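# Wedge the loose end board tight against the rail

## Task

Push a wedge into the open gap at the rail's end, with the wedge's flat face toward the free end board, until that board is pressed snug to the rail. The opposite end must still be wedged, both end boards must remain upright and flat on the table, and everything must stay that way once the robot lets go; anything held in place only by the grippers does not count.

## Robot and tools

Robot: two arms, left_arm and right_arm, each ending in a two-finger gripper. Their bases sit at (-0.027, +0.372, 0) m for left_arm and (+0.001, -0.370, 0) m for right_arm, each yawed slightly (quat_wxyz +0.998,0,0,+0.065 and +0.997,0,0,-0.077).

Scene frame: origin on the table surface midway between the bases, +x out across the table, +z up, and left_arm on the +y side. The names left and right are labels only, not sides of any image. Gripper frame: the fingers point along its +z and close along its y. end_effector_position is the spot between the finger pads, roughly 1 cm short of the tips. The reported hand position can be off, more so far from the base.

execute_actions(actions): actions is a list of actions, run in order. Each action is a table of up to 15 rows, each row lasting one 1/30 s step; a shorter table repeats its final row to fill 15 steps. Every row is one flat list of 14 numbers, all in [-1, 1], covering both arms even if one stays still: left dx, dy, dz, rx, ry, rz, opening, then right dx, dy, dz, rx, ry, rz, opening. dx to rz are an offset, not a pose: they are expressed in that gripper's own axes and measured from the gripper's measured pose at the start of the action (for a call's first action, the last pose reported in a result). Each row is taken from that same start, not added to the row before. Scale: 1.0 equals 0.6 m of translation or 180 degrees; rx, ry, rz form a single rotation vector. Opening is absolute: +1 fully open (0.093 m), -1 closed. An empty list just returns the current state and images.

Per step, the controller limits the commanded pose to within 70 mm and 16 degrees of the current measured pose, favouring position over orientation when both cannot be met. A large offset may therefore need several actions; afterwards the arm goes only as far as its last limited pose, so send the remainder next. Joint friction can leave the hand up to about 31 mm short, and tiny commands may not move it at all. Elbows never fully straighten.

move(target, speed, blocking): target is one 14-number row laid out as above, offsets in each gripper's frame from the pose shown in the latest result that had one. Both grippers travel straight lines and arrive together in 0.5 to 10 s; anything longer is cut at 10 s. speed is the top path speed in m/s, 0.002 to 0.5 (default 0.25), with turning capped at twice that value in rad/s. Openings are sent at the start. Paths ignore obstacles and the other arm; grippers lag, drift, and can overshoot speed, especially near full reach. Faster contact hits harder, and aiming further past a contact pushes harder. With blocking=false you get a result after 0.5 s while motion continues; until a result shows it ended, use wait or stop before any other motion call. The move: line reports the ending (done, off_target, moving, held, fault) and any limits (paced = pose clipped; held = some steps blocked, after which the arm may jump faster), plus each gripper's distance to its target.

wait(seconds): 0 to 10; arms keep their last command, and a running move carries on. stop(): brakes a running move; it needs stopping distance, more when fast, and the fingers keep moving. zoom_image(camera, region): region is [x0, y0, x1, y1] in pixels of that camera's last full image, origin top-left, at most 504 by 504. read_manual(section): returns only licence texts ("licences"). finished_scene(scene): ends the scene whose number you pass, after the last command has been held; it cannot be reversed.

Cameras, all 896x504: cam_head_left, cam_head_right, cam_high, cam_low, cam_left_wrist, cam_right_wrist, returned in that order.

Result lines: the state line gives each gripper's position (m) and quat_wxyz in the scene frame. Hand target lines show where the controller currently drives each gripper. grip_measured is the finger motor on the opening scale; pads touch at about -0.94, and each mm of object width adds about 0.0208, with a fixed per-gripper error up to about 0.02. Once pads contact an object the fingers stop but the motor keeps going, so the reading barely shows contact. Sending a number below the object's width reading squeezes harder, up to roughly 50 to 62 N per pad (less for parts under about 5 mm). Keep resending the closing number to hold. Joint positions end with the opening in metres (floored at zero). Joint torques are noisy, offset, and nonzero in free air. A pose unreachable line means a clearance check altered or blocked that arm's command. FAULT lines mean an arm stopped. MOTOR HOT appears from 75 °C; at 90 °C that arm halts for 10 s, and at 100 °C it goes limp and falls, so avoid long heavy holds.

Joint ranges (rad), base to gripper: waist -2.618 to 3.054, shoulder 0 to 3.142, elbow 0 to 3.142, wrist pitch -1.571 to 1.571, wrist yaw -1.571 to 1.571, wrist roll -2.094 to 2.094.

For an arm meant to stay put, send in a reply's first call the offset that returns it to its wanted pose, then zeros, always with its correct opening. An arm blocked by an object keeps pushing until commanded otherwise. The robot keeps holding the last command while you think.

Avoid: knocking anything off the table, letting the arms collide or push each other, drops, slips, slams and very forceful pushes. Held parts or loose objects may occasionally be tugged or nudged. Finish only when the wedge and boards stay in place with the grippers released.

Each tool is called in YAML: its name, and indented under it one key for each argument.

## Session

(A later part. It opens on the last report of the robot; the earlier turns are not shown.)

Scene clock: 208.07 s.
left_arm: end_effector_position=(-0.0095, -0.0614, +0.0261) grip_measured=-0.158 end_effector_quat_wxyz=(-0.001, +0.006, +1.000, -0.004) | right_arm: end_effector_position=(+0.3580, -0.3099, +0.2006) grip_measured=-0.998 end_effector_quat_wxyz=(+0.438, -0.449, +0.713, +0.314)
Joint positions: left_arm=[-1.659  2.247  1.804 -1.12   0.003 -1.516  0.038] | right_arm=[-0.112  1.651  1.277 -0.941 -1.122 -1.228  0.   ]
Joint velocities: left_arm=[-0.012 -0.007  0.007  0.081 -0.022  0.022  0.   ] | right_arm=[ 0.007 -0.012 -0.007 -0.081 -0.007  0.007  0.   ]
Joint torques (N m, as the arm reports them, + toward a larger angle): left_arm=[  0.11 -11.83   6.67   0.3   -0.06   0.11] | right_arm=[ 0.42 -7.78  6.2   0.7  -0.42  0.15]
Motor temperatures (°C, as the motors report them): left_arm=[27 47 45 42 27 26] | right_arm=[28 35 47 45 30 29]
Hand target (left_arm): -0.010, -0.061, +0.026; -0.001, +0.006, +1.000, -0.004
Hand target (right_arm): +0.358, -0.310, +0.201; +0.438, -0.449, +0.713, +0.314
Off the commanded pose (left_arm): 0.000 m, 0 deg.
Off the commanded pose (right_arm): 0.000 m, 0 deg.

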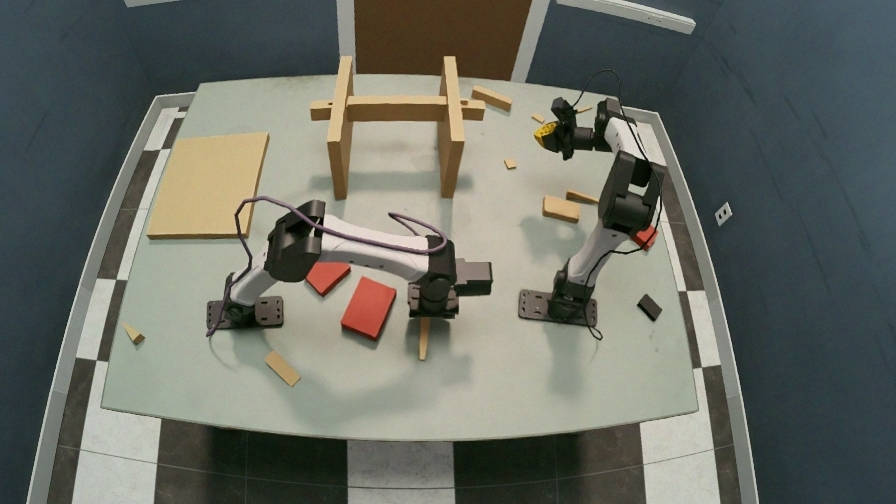

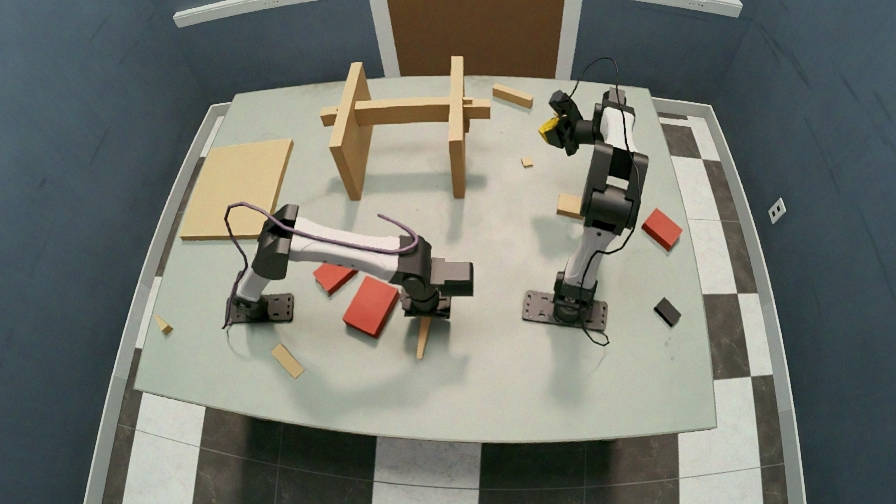

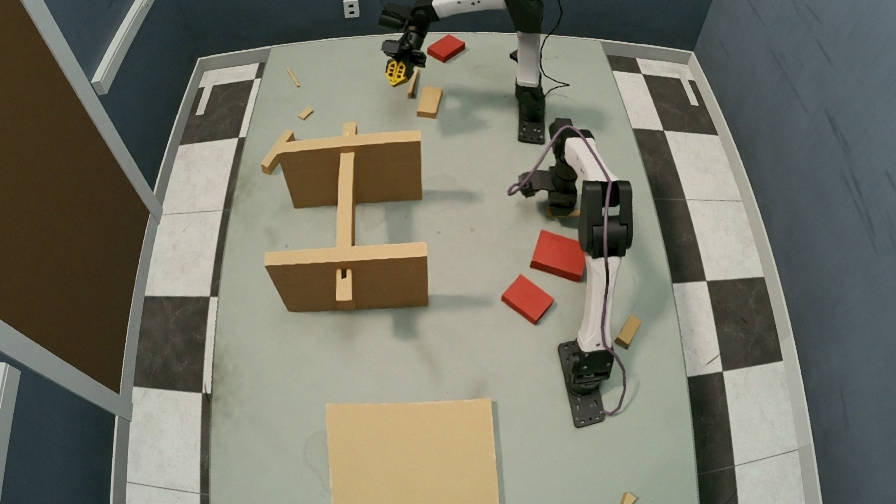

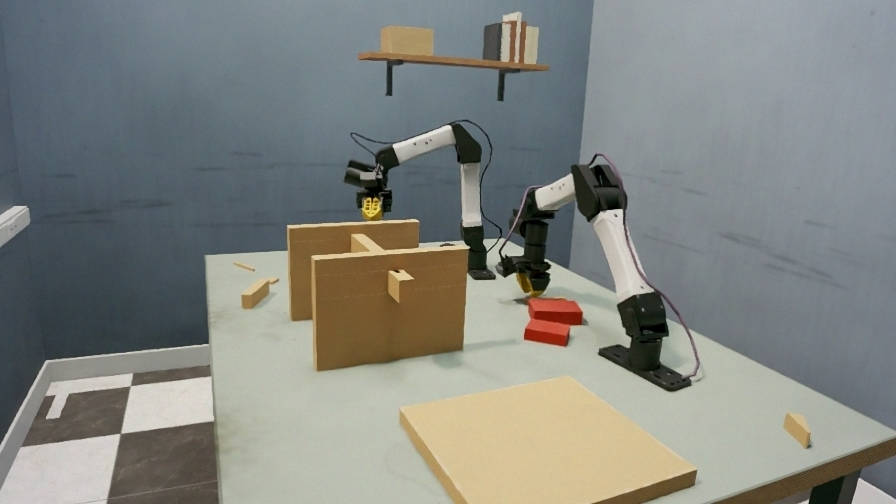

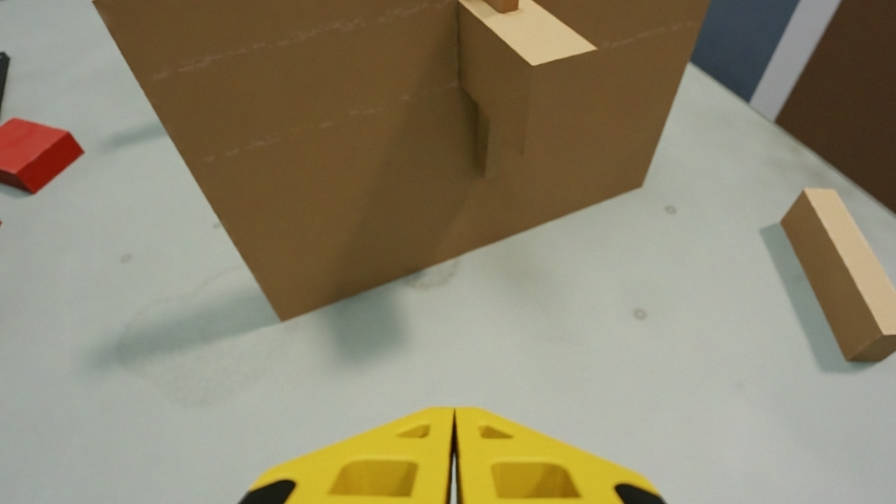

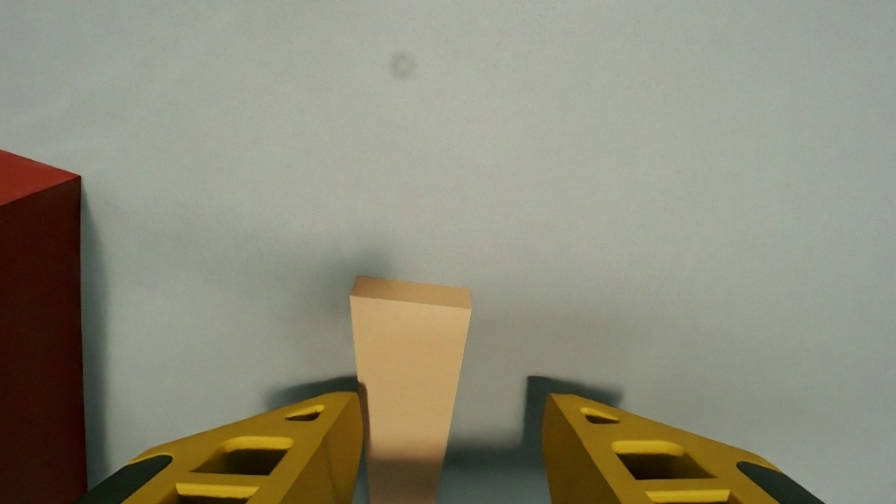

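move:
  target: [0.0, 0.012, 0.0, 0, 0, 0.04, 0.25, 0, 0, 0, 0, 0, 0, -1.0]
  speed: 0.1

move:
  target: [0.0, 0.0, 0.036, 0, 0, 0, 0.25, 0, 0, 0, 0, 0, 0, -1.0]
  speed: 0.03

Scene clock: 215.47 s.
left_arm: end_effector_position=(-0.0099, -0.0522, +0.0176) grip_measured=+0.248 end_effector_quat_wxyz=(-0.003, +0.064, +0.998, +0.011) | right_arm: end_effector_position=(+0.3580, -0.3099, +0.2006) grip_measured=-0.998 end_effector_quat_wxyz=(+0.438, -0.449, +0.713, +0.314)
Joint positions: left_arm=[-1.659  2.247  1.769 -1.116  0.003 -1.401  0.057] | right_arm=[-0.112  1.651  1.277 -0.941 -1.122 -1.228  0.   ]
Joint velocities: left_arm=[-0.002  0.007 -0.002  0.007 -0.007 -0.022  0.001] | right_arm=[-0.007  0.012  0.017 -0.022 -0.081  0.007  0.   ]
Joint torques (N m, as the arm reports them, + toward a larger angle): left_arm=[  0.26 -13.88   5.45   0.39  -0.02   0.19] | right_arm=[ 0.41 -7.8   6.2   0.7  -0.43  0.14]
Motor temperatures (°C, as the motors report them): left_arm=[27 50 45 41 27 26] | right_arm=[28 35 47 45 30 29]
Hand target (left_arm): -0.010, -0.054, +0.026; -0.001, +0.069, +0.998, -0.003
Hand target (right_arm): +0.358, -0.310, +0.201; +0.438, -0.449, +0.713, +0.314
Off the commanded pose (left_arm): 0.009 m, 2 deg.
Off the commanded pose (right_arm): 0.000 m, 0 deg.
move: done

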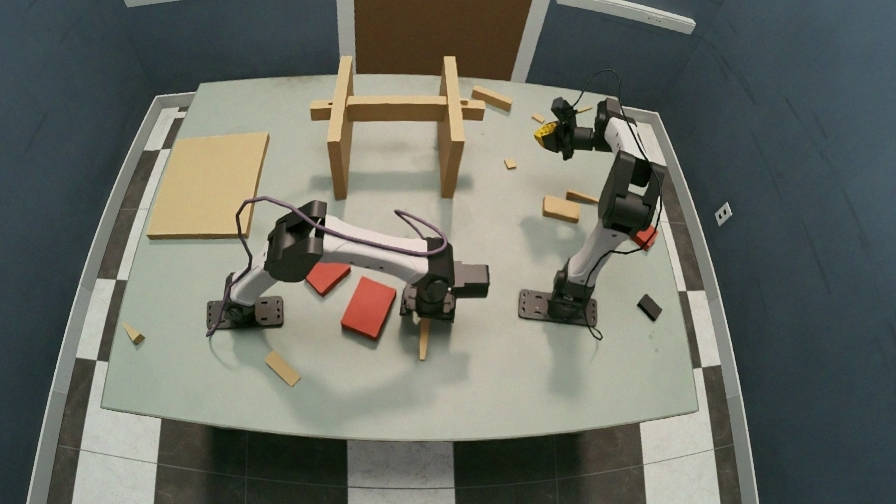

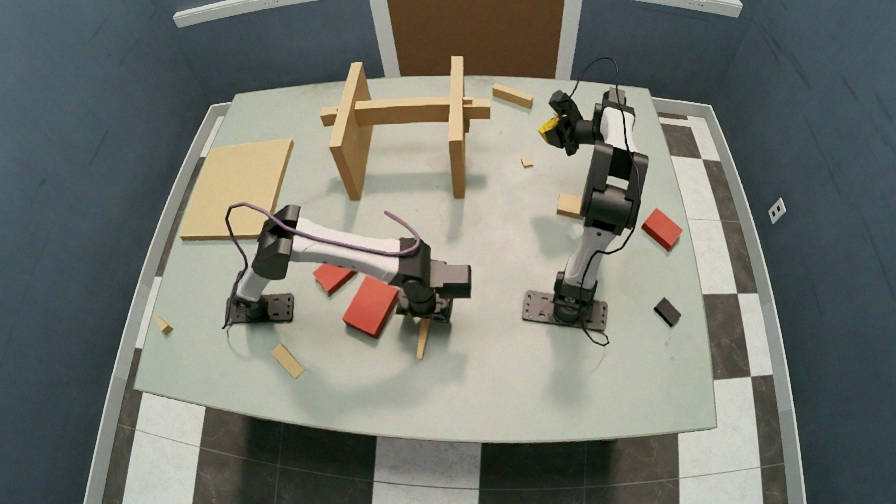

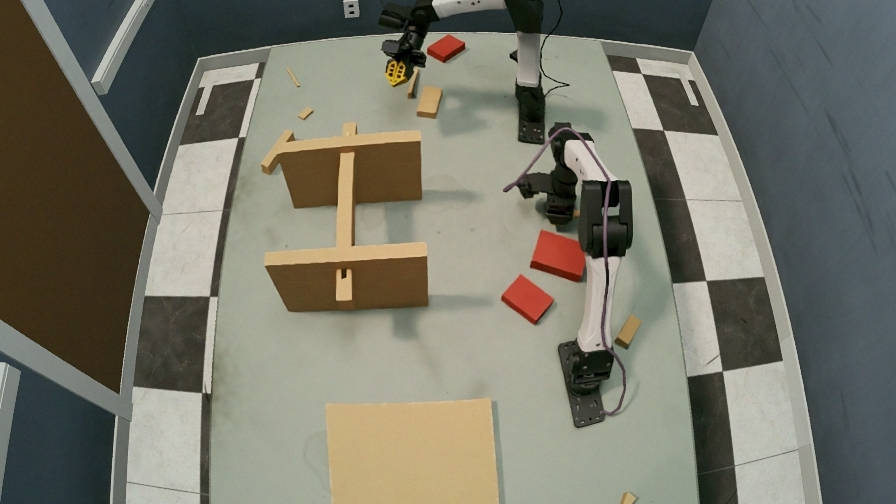

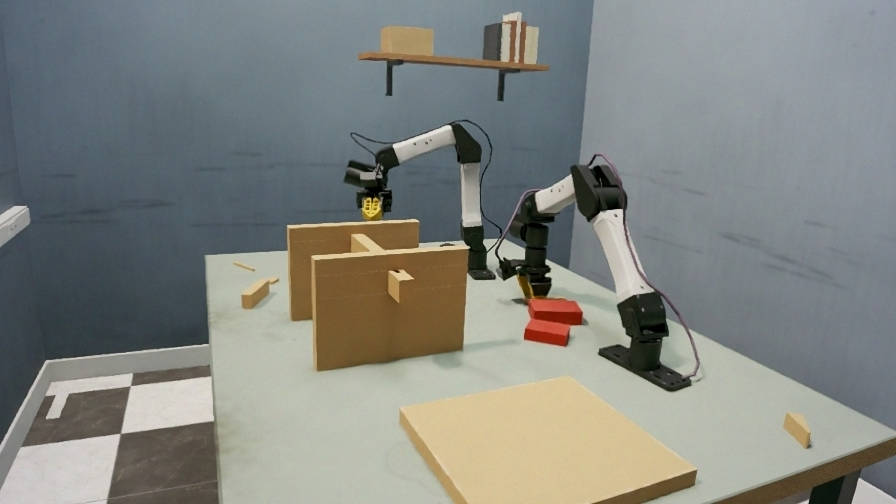

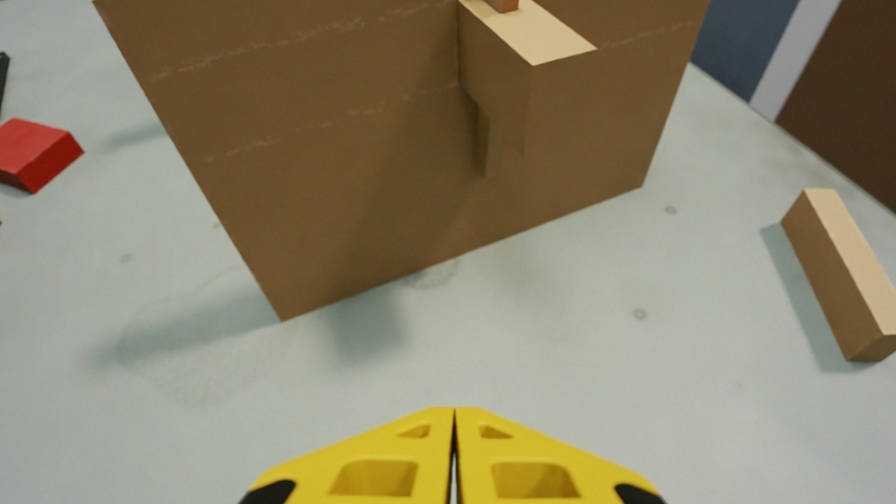

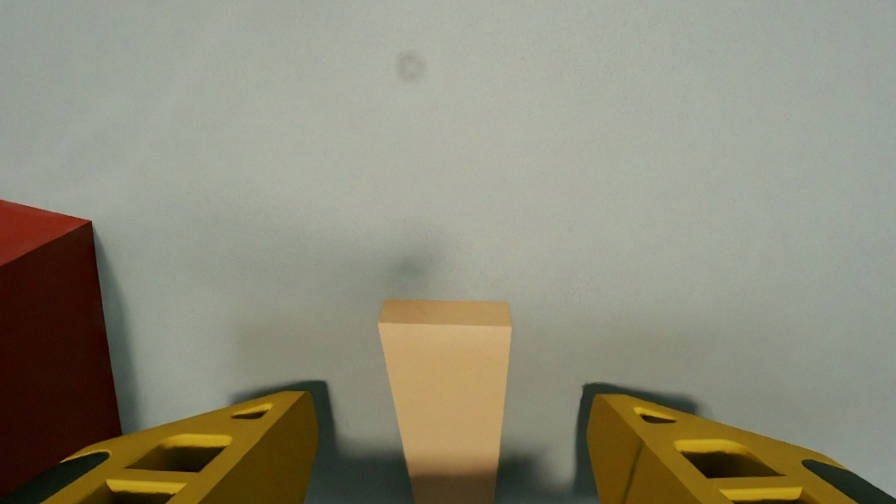

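Scene clock: 216.40 s.
left_arm: end_effector_position=(-0.0099, -0.0537, +0.0090) grip_measured=+0.248 end_effector_quat_wxyz=(-0.002, +0.064, +0.998, +0.005) | right_arm: end_effector_position=(+0.3580, -0.3099, +0.2006) grip_measured=-0.998 end_effector_quat_wxyz=(+0.438, -0.449, +0.713, +0.314)
Joint positions: left_arm=[-1.659  2.25   1.739 -1.071  0.003 -1.4    0.057] | right_arm=[-0.112  1.651  1.277 -0.941 -1.122 -1.228  0.   ]
Joint velocities: left_arm=[-0.002  0.007  0.002 -0.051  0.022  0.037  0.   ] | right_arm=[-0.007 -0.002 -0.007 -0.051 -0.037  0.007  0.   ]
Joint torques (N m, as the arm reports them, + toward a larger angle): left_arm=[  0.18 -10.19   4.97   0.57  -0.06   0.09] | right_arm=[ 0.39 -7.8   6.2   0.7  -0.42  0.15]
Motor temperatures (°C, as the motors report them): left_arm=[27 50 45 41 27 26] | right_arm=[28 35 47 45 30 29]
Hand target (left_arm): -0.010, -0.052, -0.004; -0.003, +0.064, +0.998, +0.011
Hand target (right_arm): +0.358, -0.310, +0.201; +0.438, -0.449, +0.713, +0.314
Off the commanded pose (left_arm): 0.013 m, 1 deg.
Off the commanded pose (right_arm): 0.000 m, 0 deg.
move: off_target (left_arm)

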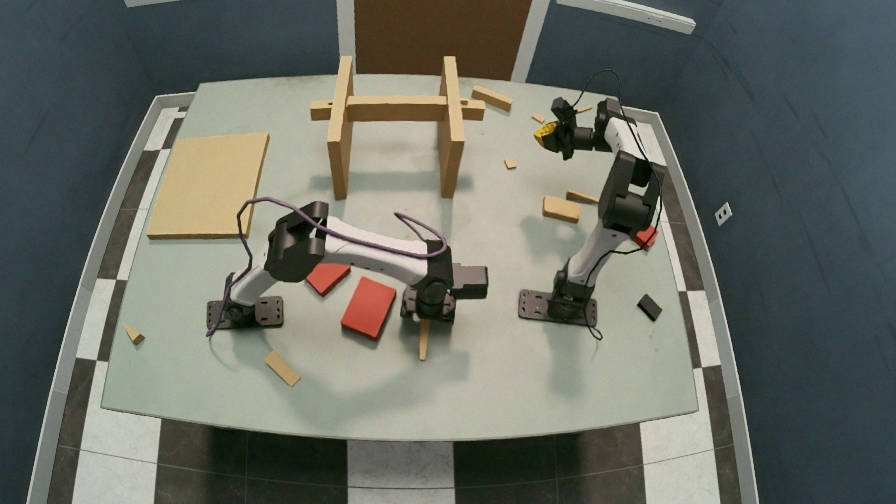

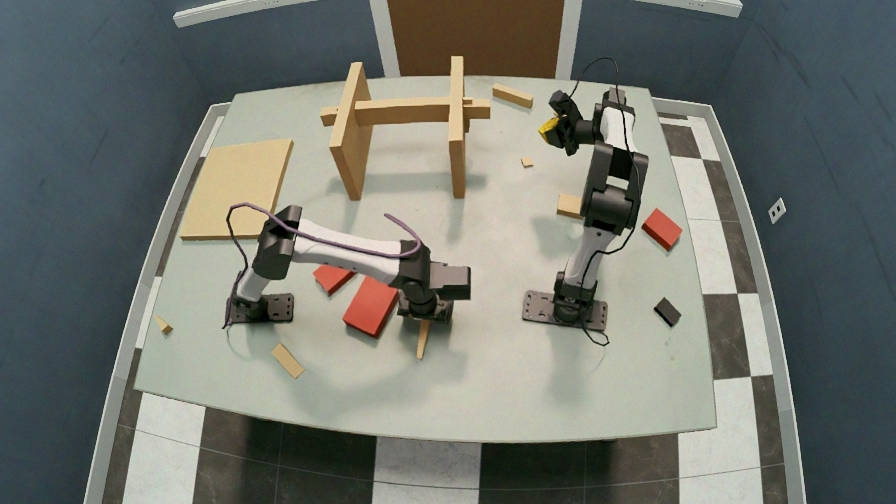

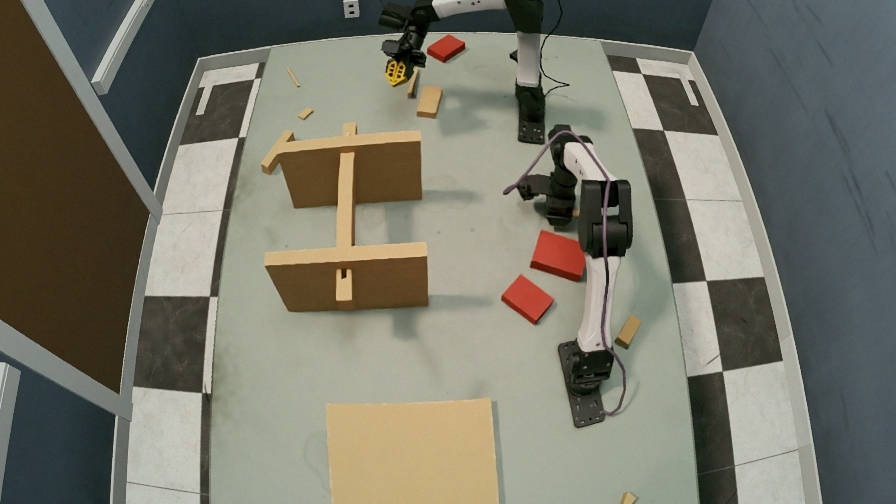

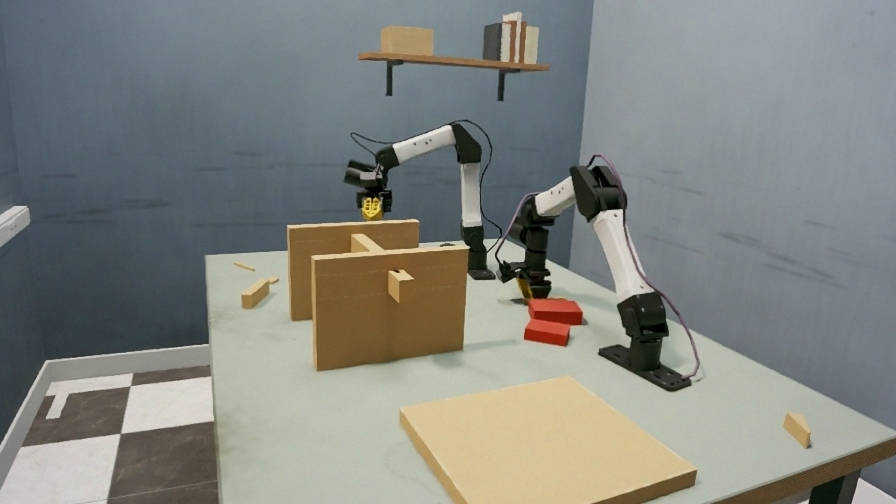

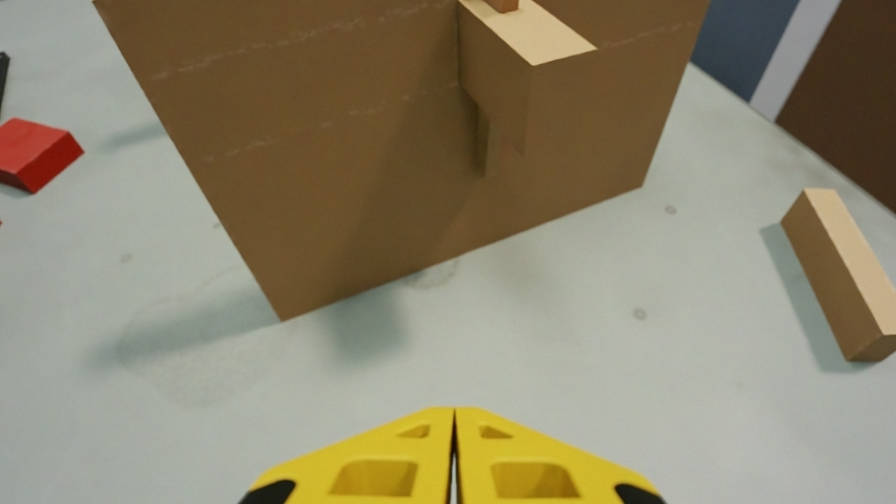

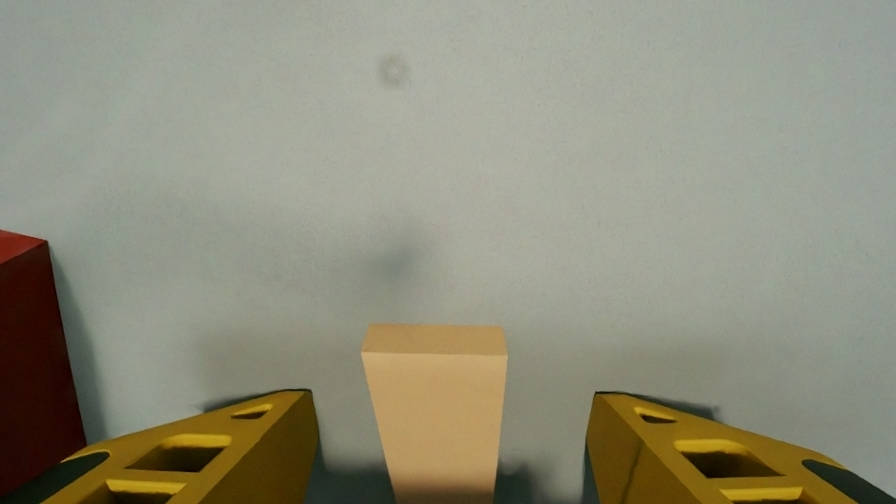

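execute_actions:
  actions:
    - [[0,0,-0.003,0,0,0,-0.2,0,0,0,0,0,0,-1]]
    - [[0,0,0,0,0,0,-0.3,0,0,0,0,0,0,-1],[0,0,0,0,0,0,-0.35,0,0,0,0,0,0,-1],[0,0,0,0,0,0,-0.4,0,0,0,0,0,0,-1],[0,0,0,0,0,0,-0.43,0,0,0,0,0,0,-1],[0,0,0,0,0,0,-0.46,0,0,0,0,0,0,-1],[0,0,0,0,0,0,-0.49,0,0,0,0,0,0,-1],[0,0,0,0,0,0,-0.52,0,0,0,0,0,0,-1],[0,0,0,0,0,0,-0.55,0,0,0,0,0,0,-1],[0,0,0,0,0,0,-0.58,0,0,0,0,0,0,-1],[0,0,0,0,0,0,-0.61,0,0,0,0,0,0,-1],[0,0,0,0,0,0,-0.64,0,0,0,0,0,0,-1],[0,0,0,0,0,0,-0.66,0,0,0,0,0,0,-1]]
    - [[0,0,0,0,0,0,-0.66,0,0,0,0,0,0,-1]]

Scene clock: 224.00 s.
left_arm: end_effector_position=(-0.0099, -0.0535, +0.0090) grip_measured=-0.642 end_effector_quat_wxyz=(-0.002, +0.064, +0.998, +0.006) | right_arm: end_effector_position=(+0.3580, -0.3099, +0.2006) grip_measured=-0.998 end_effector_quat_wxyz=(+0.438, -0.449, +0.713, +0.314)
Joint positions: left_arm=[-1.659  2.25   1.739 -1.071  0.003 -1.4    0.014] | right_arm=[-0.112  1.651  1.277 -0.941 -1.122 -1.228  0.   ]
Joint velocities: left_arm=[ 0.002 -0.012 -0.022 -0.051  0.022 -0.037  0.   ] | right_arm=[-0.017 -0.002 -0.007 -0.007 -0.007 -0.037  0.   ]
Joint torques (N m, as the arm reports them, + toward a larger angle): left_arm=[  0.26 -11.61   6.53   0.28  -0.05   0.06] | right_arm=[ 0.41 -7.8   6.21  0.7  -0.42  0.14]
Motor temperatures (°C, as the motors report them): left_arm=[27 51 44 40 27 26] | right_arm=[28 35 47 45 30 29]
Hand target (left_arm): -0.010, -0.053, +0.009; -0.002, +0.064, +0.998, +0.006
Hand target (right_arm): +0.358, -0.310, +0.201; +0.438, -0.449, +0.713, +0.314
Off the commanded pose (left_arm): 0.000 m, 0 deg.
Off the commanded pose (right_arm): 0.000 m, 0 deg.

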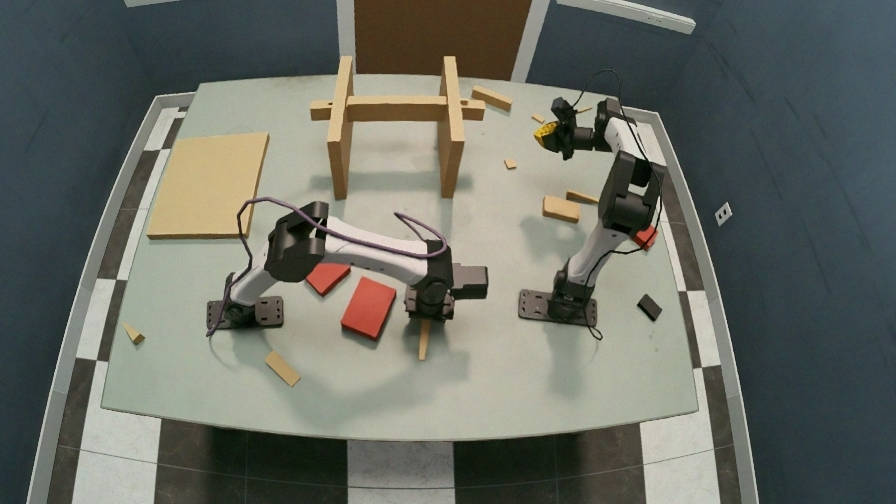

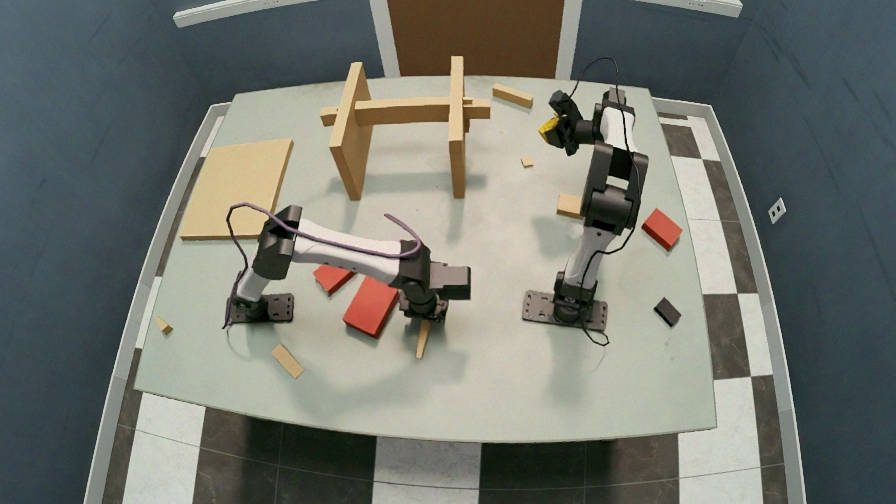

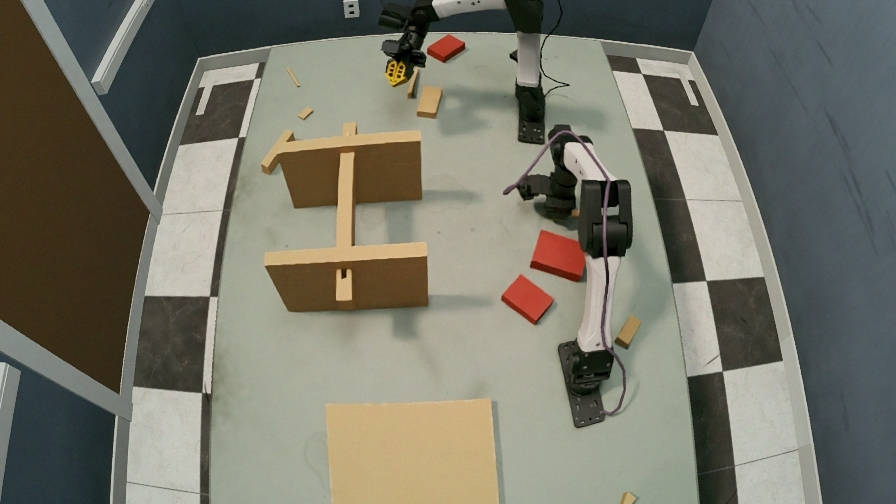

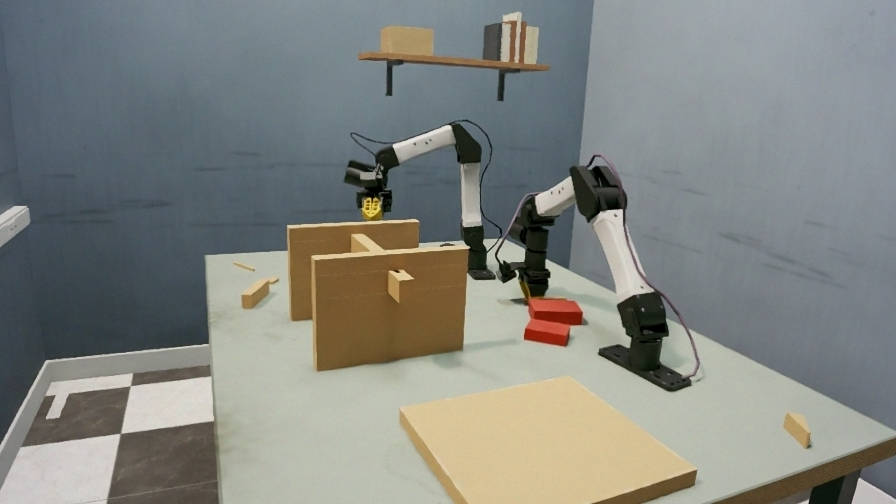

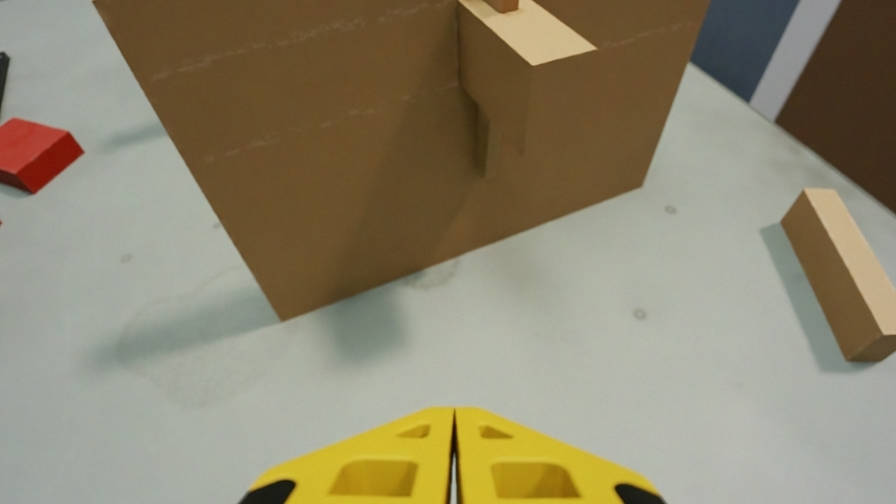

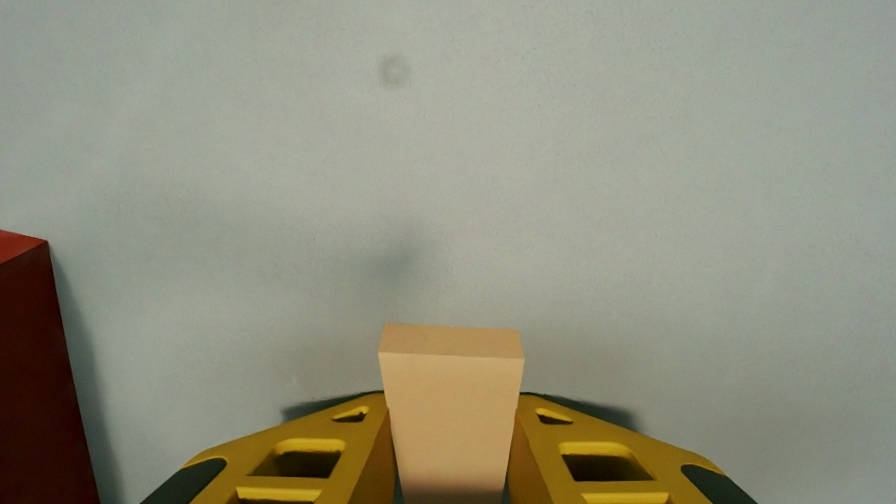

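move:
  target: [-0.3195, 0.5077, -0.5473, -0.029, -0.5006, -0.035, -0.66, 0, 0, 0, 0, 0, 0, -1.0]
  speed: 0.25

Scene clock: 252.10 s.
left_arm: end_effector_position=(+0.2157, +0.2146, +0.3302) grip_measured=-0.642 end_effector_quat_wxyz=(+0.704, +0.013, +0.710, +0.003) | right_arm: end_effector_position=(+0.3580, -0.3099, +0.2006) grip_measured=-0.998 end_effector_quat_wxyz=(+0.438, -0.449, +0.713, +0.314)
Joint positions: left_arm=[-1.252  0.855  0.697  0.136 -1.107  0.003  0.014] | right_arm=[-0.112  1.651  1.277 -0.941 -1.122 -1.228  0.   ]
Joint velocities: left_arm=[-0.002 -0.007 -0.007  0.066 -0.022  0.007 -0.001] | right_arm=[-0.022 -0.002 -0.012 -0.007  0.022 -0.022  0.   ]
Joint torques (N m, as the arm reports them, + toward a larger angle): left_arm=[ 1.11 -2.41  6.91  1.85  0.08  0.2 ] | right_arm=[ 0.41 -7.79  6.2   0.7  -0.42  0.14]
Motor temperatures (°C, as the motors report them): left_arm=[27 55 44 40 27 26] | right_arm=[28 36 47 44 30 29]
Hand target (left_arm): +0.216, +0.220, +0.333; +0.709, +0.005, +0.705, -0.002
Hand target (right_arm): +0.358, -0.310, +0.201; +0.438, -0.449, +0.713, +0.314
Off the commanded pose (left_arm): 0.012 m, 2 deg.
Off the commanded pose (right_arm): 0.000 m, 0 deg.
move: off_target (left_arm)

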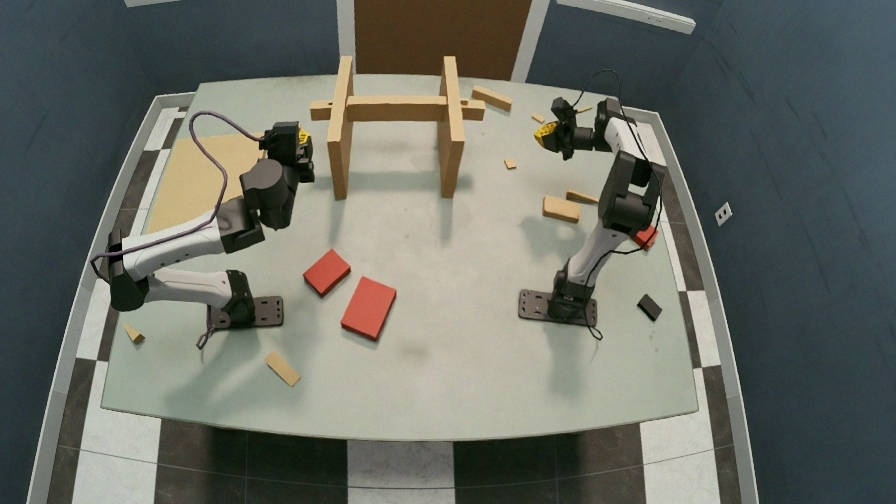

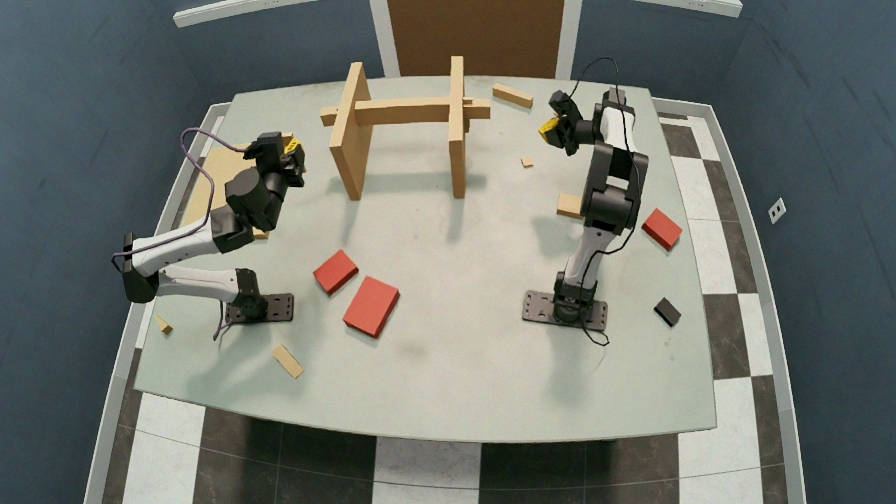

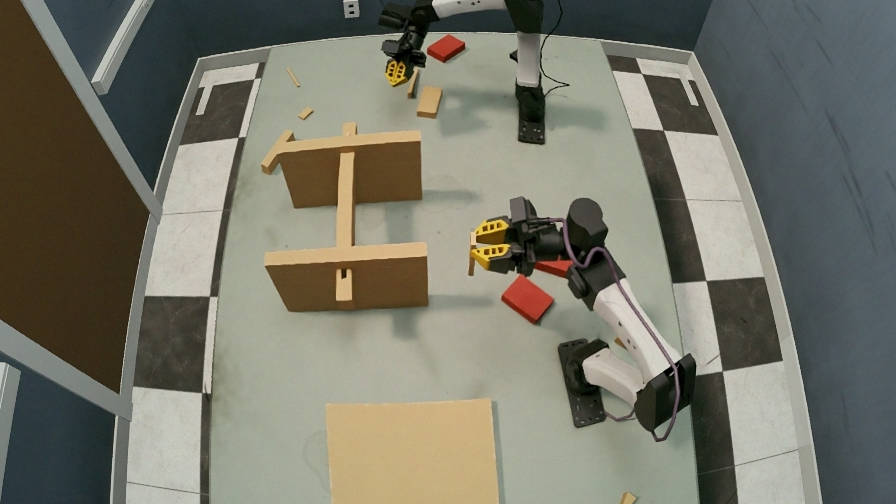

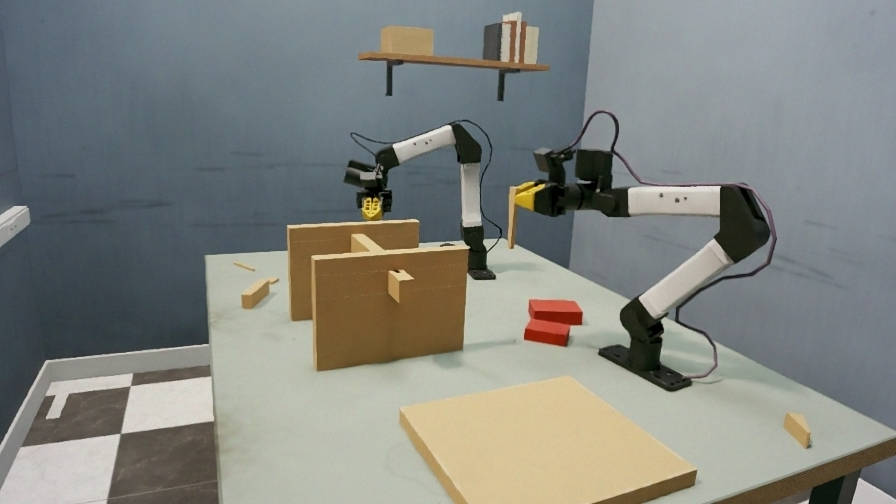

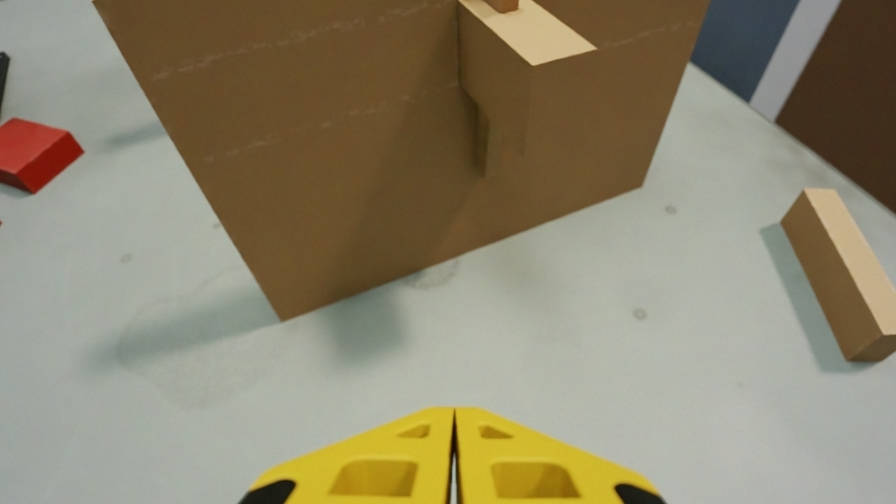

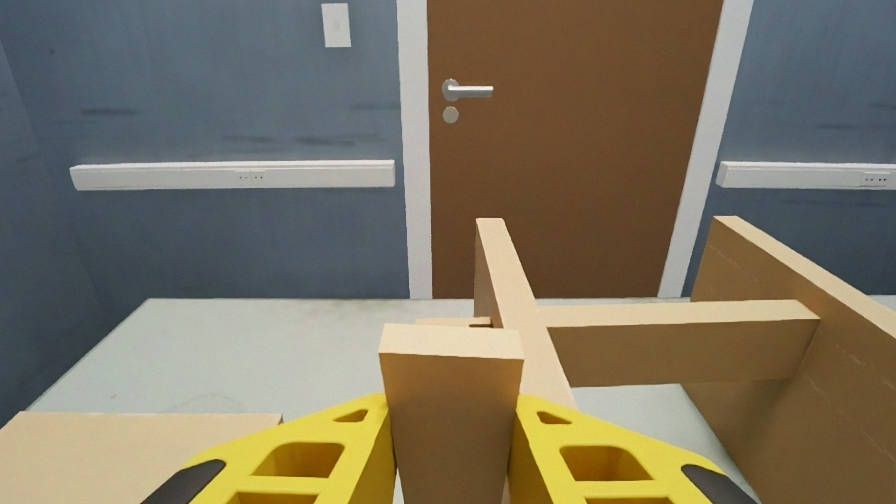

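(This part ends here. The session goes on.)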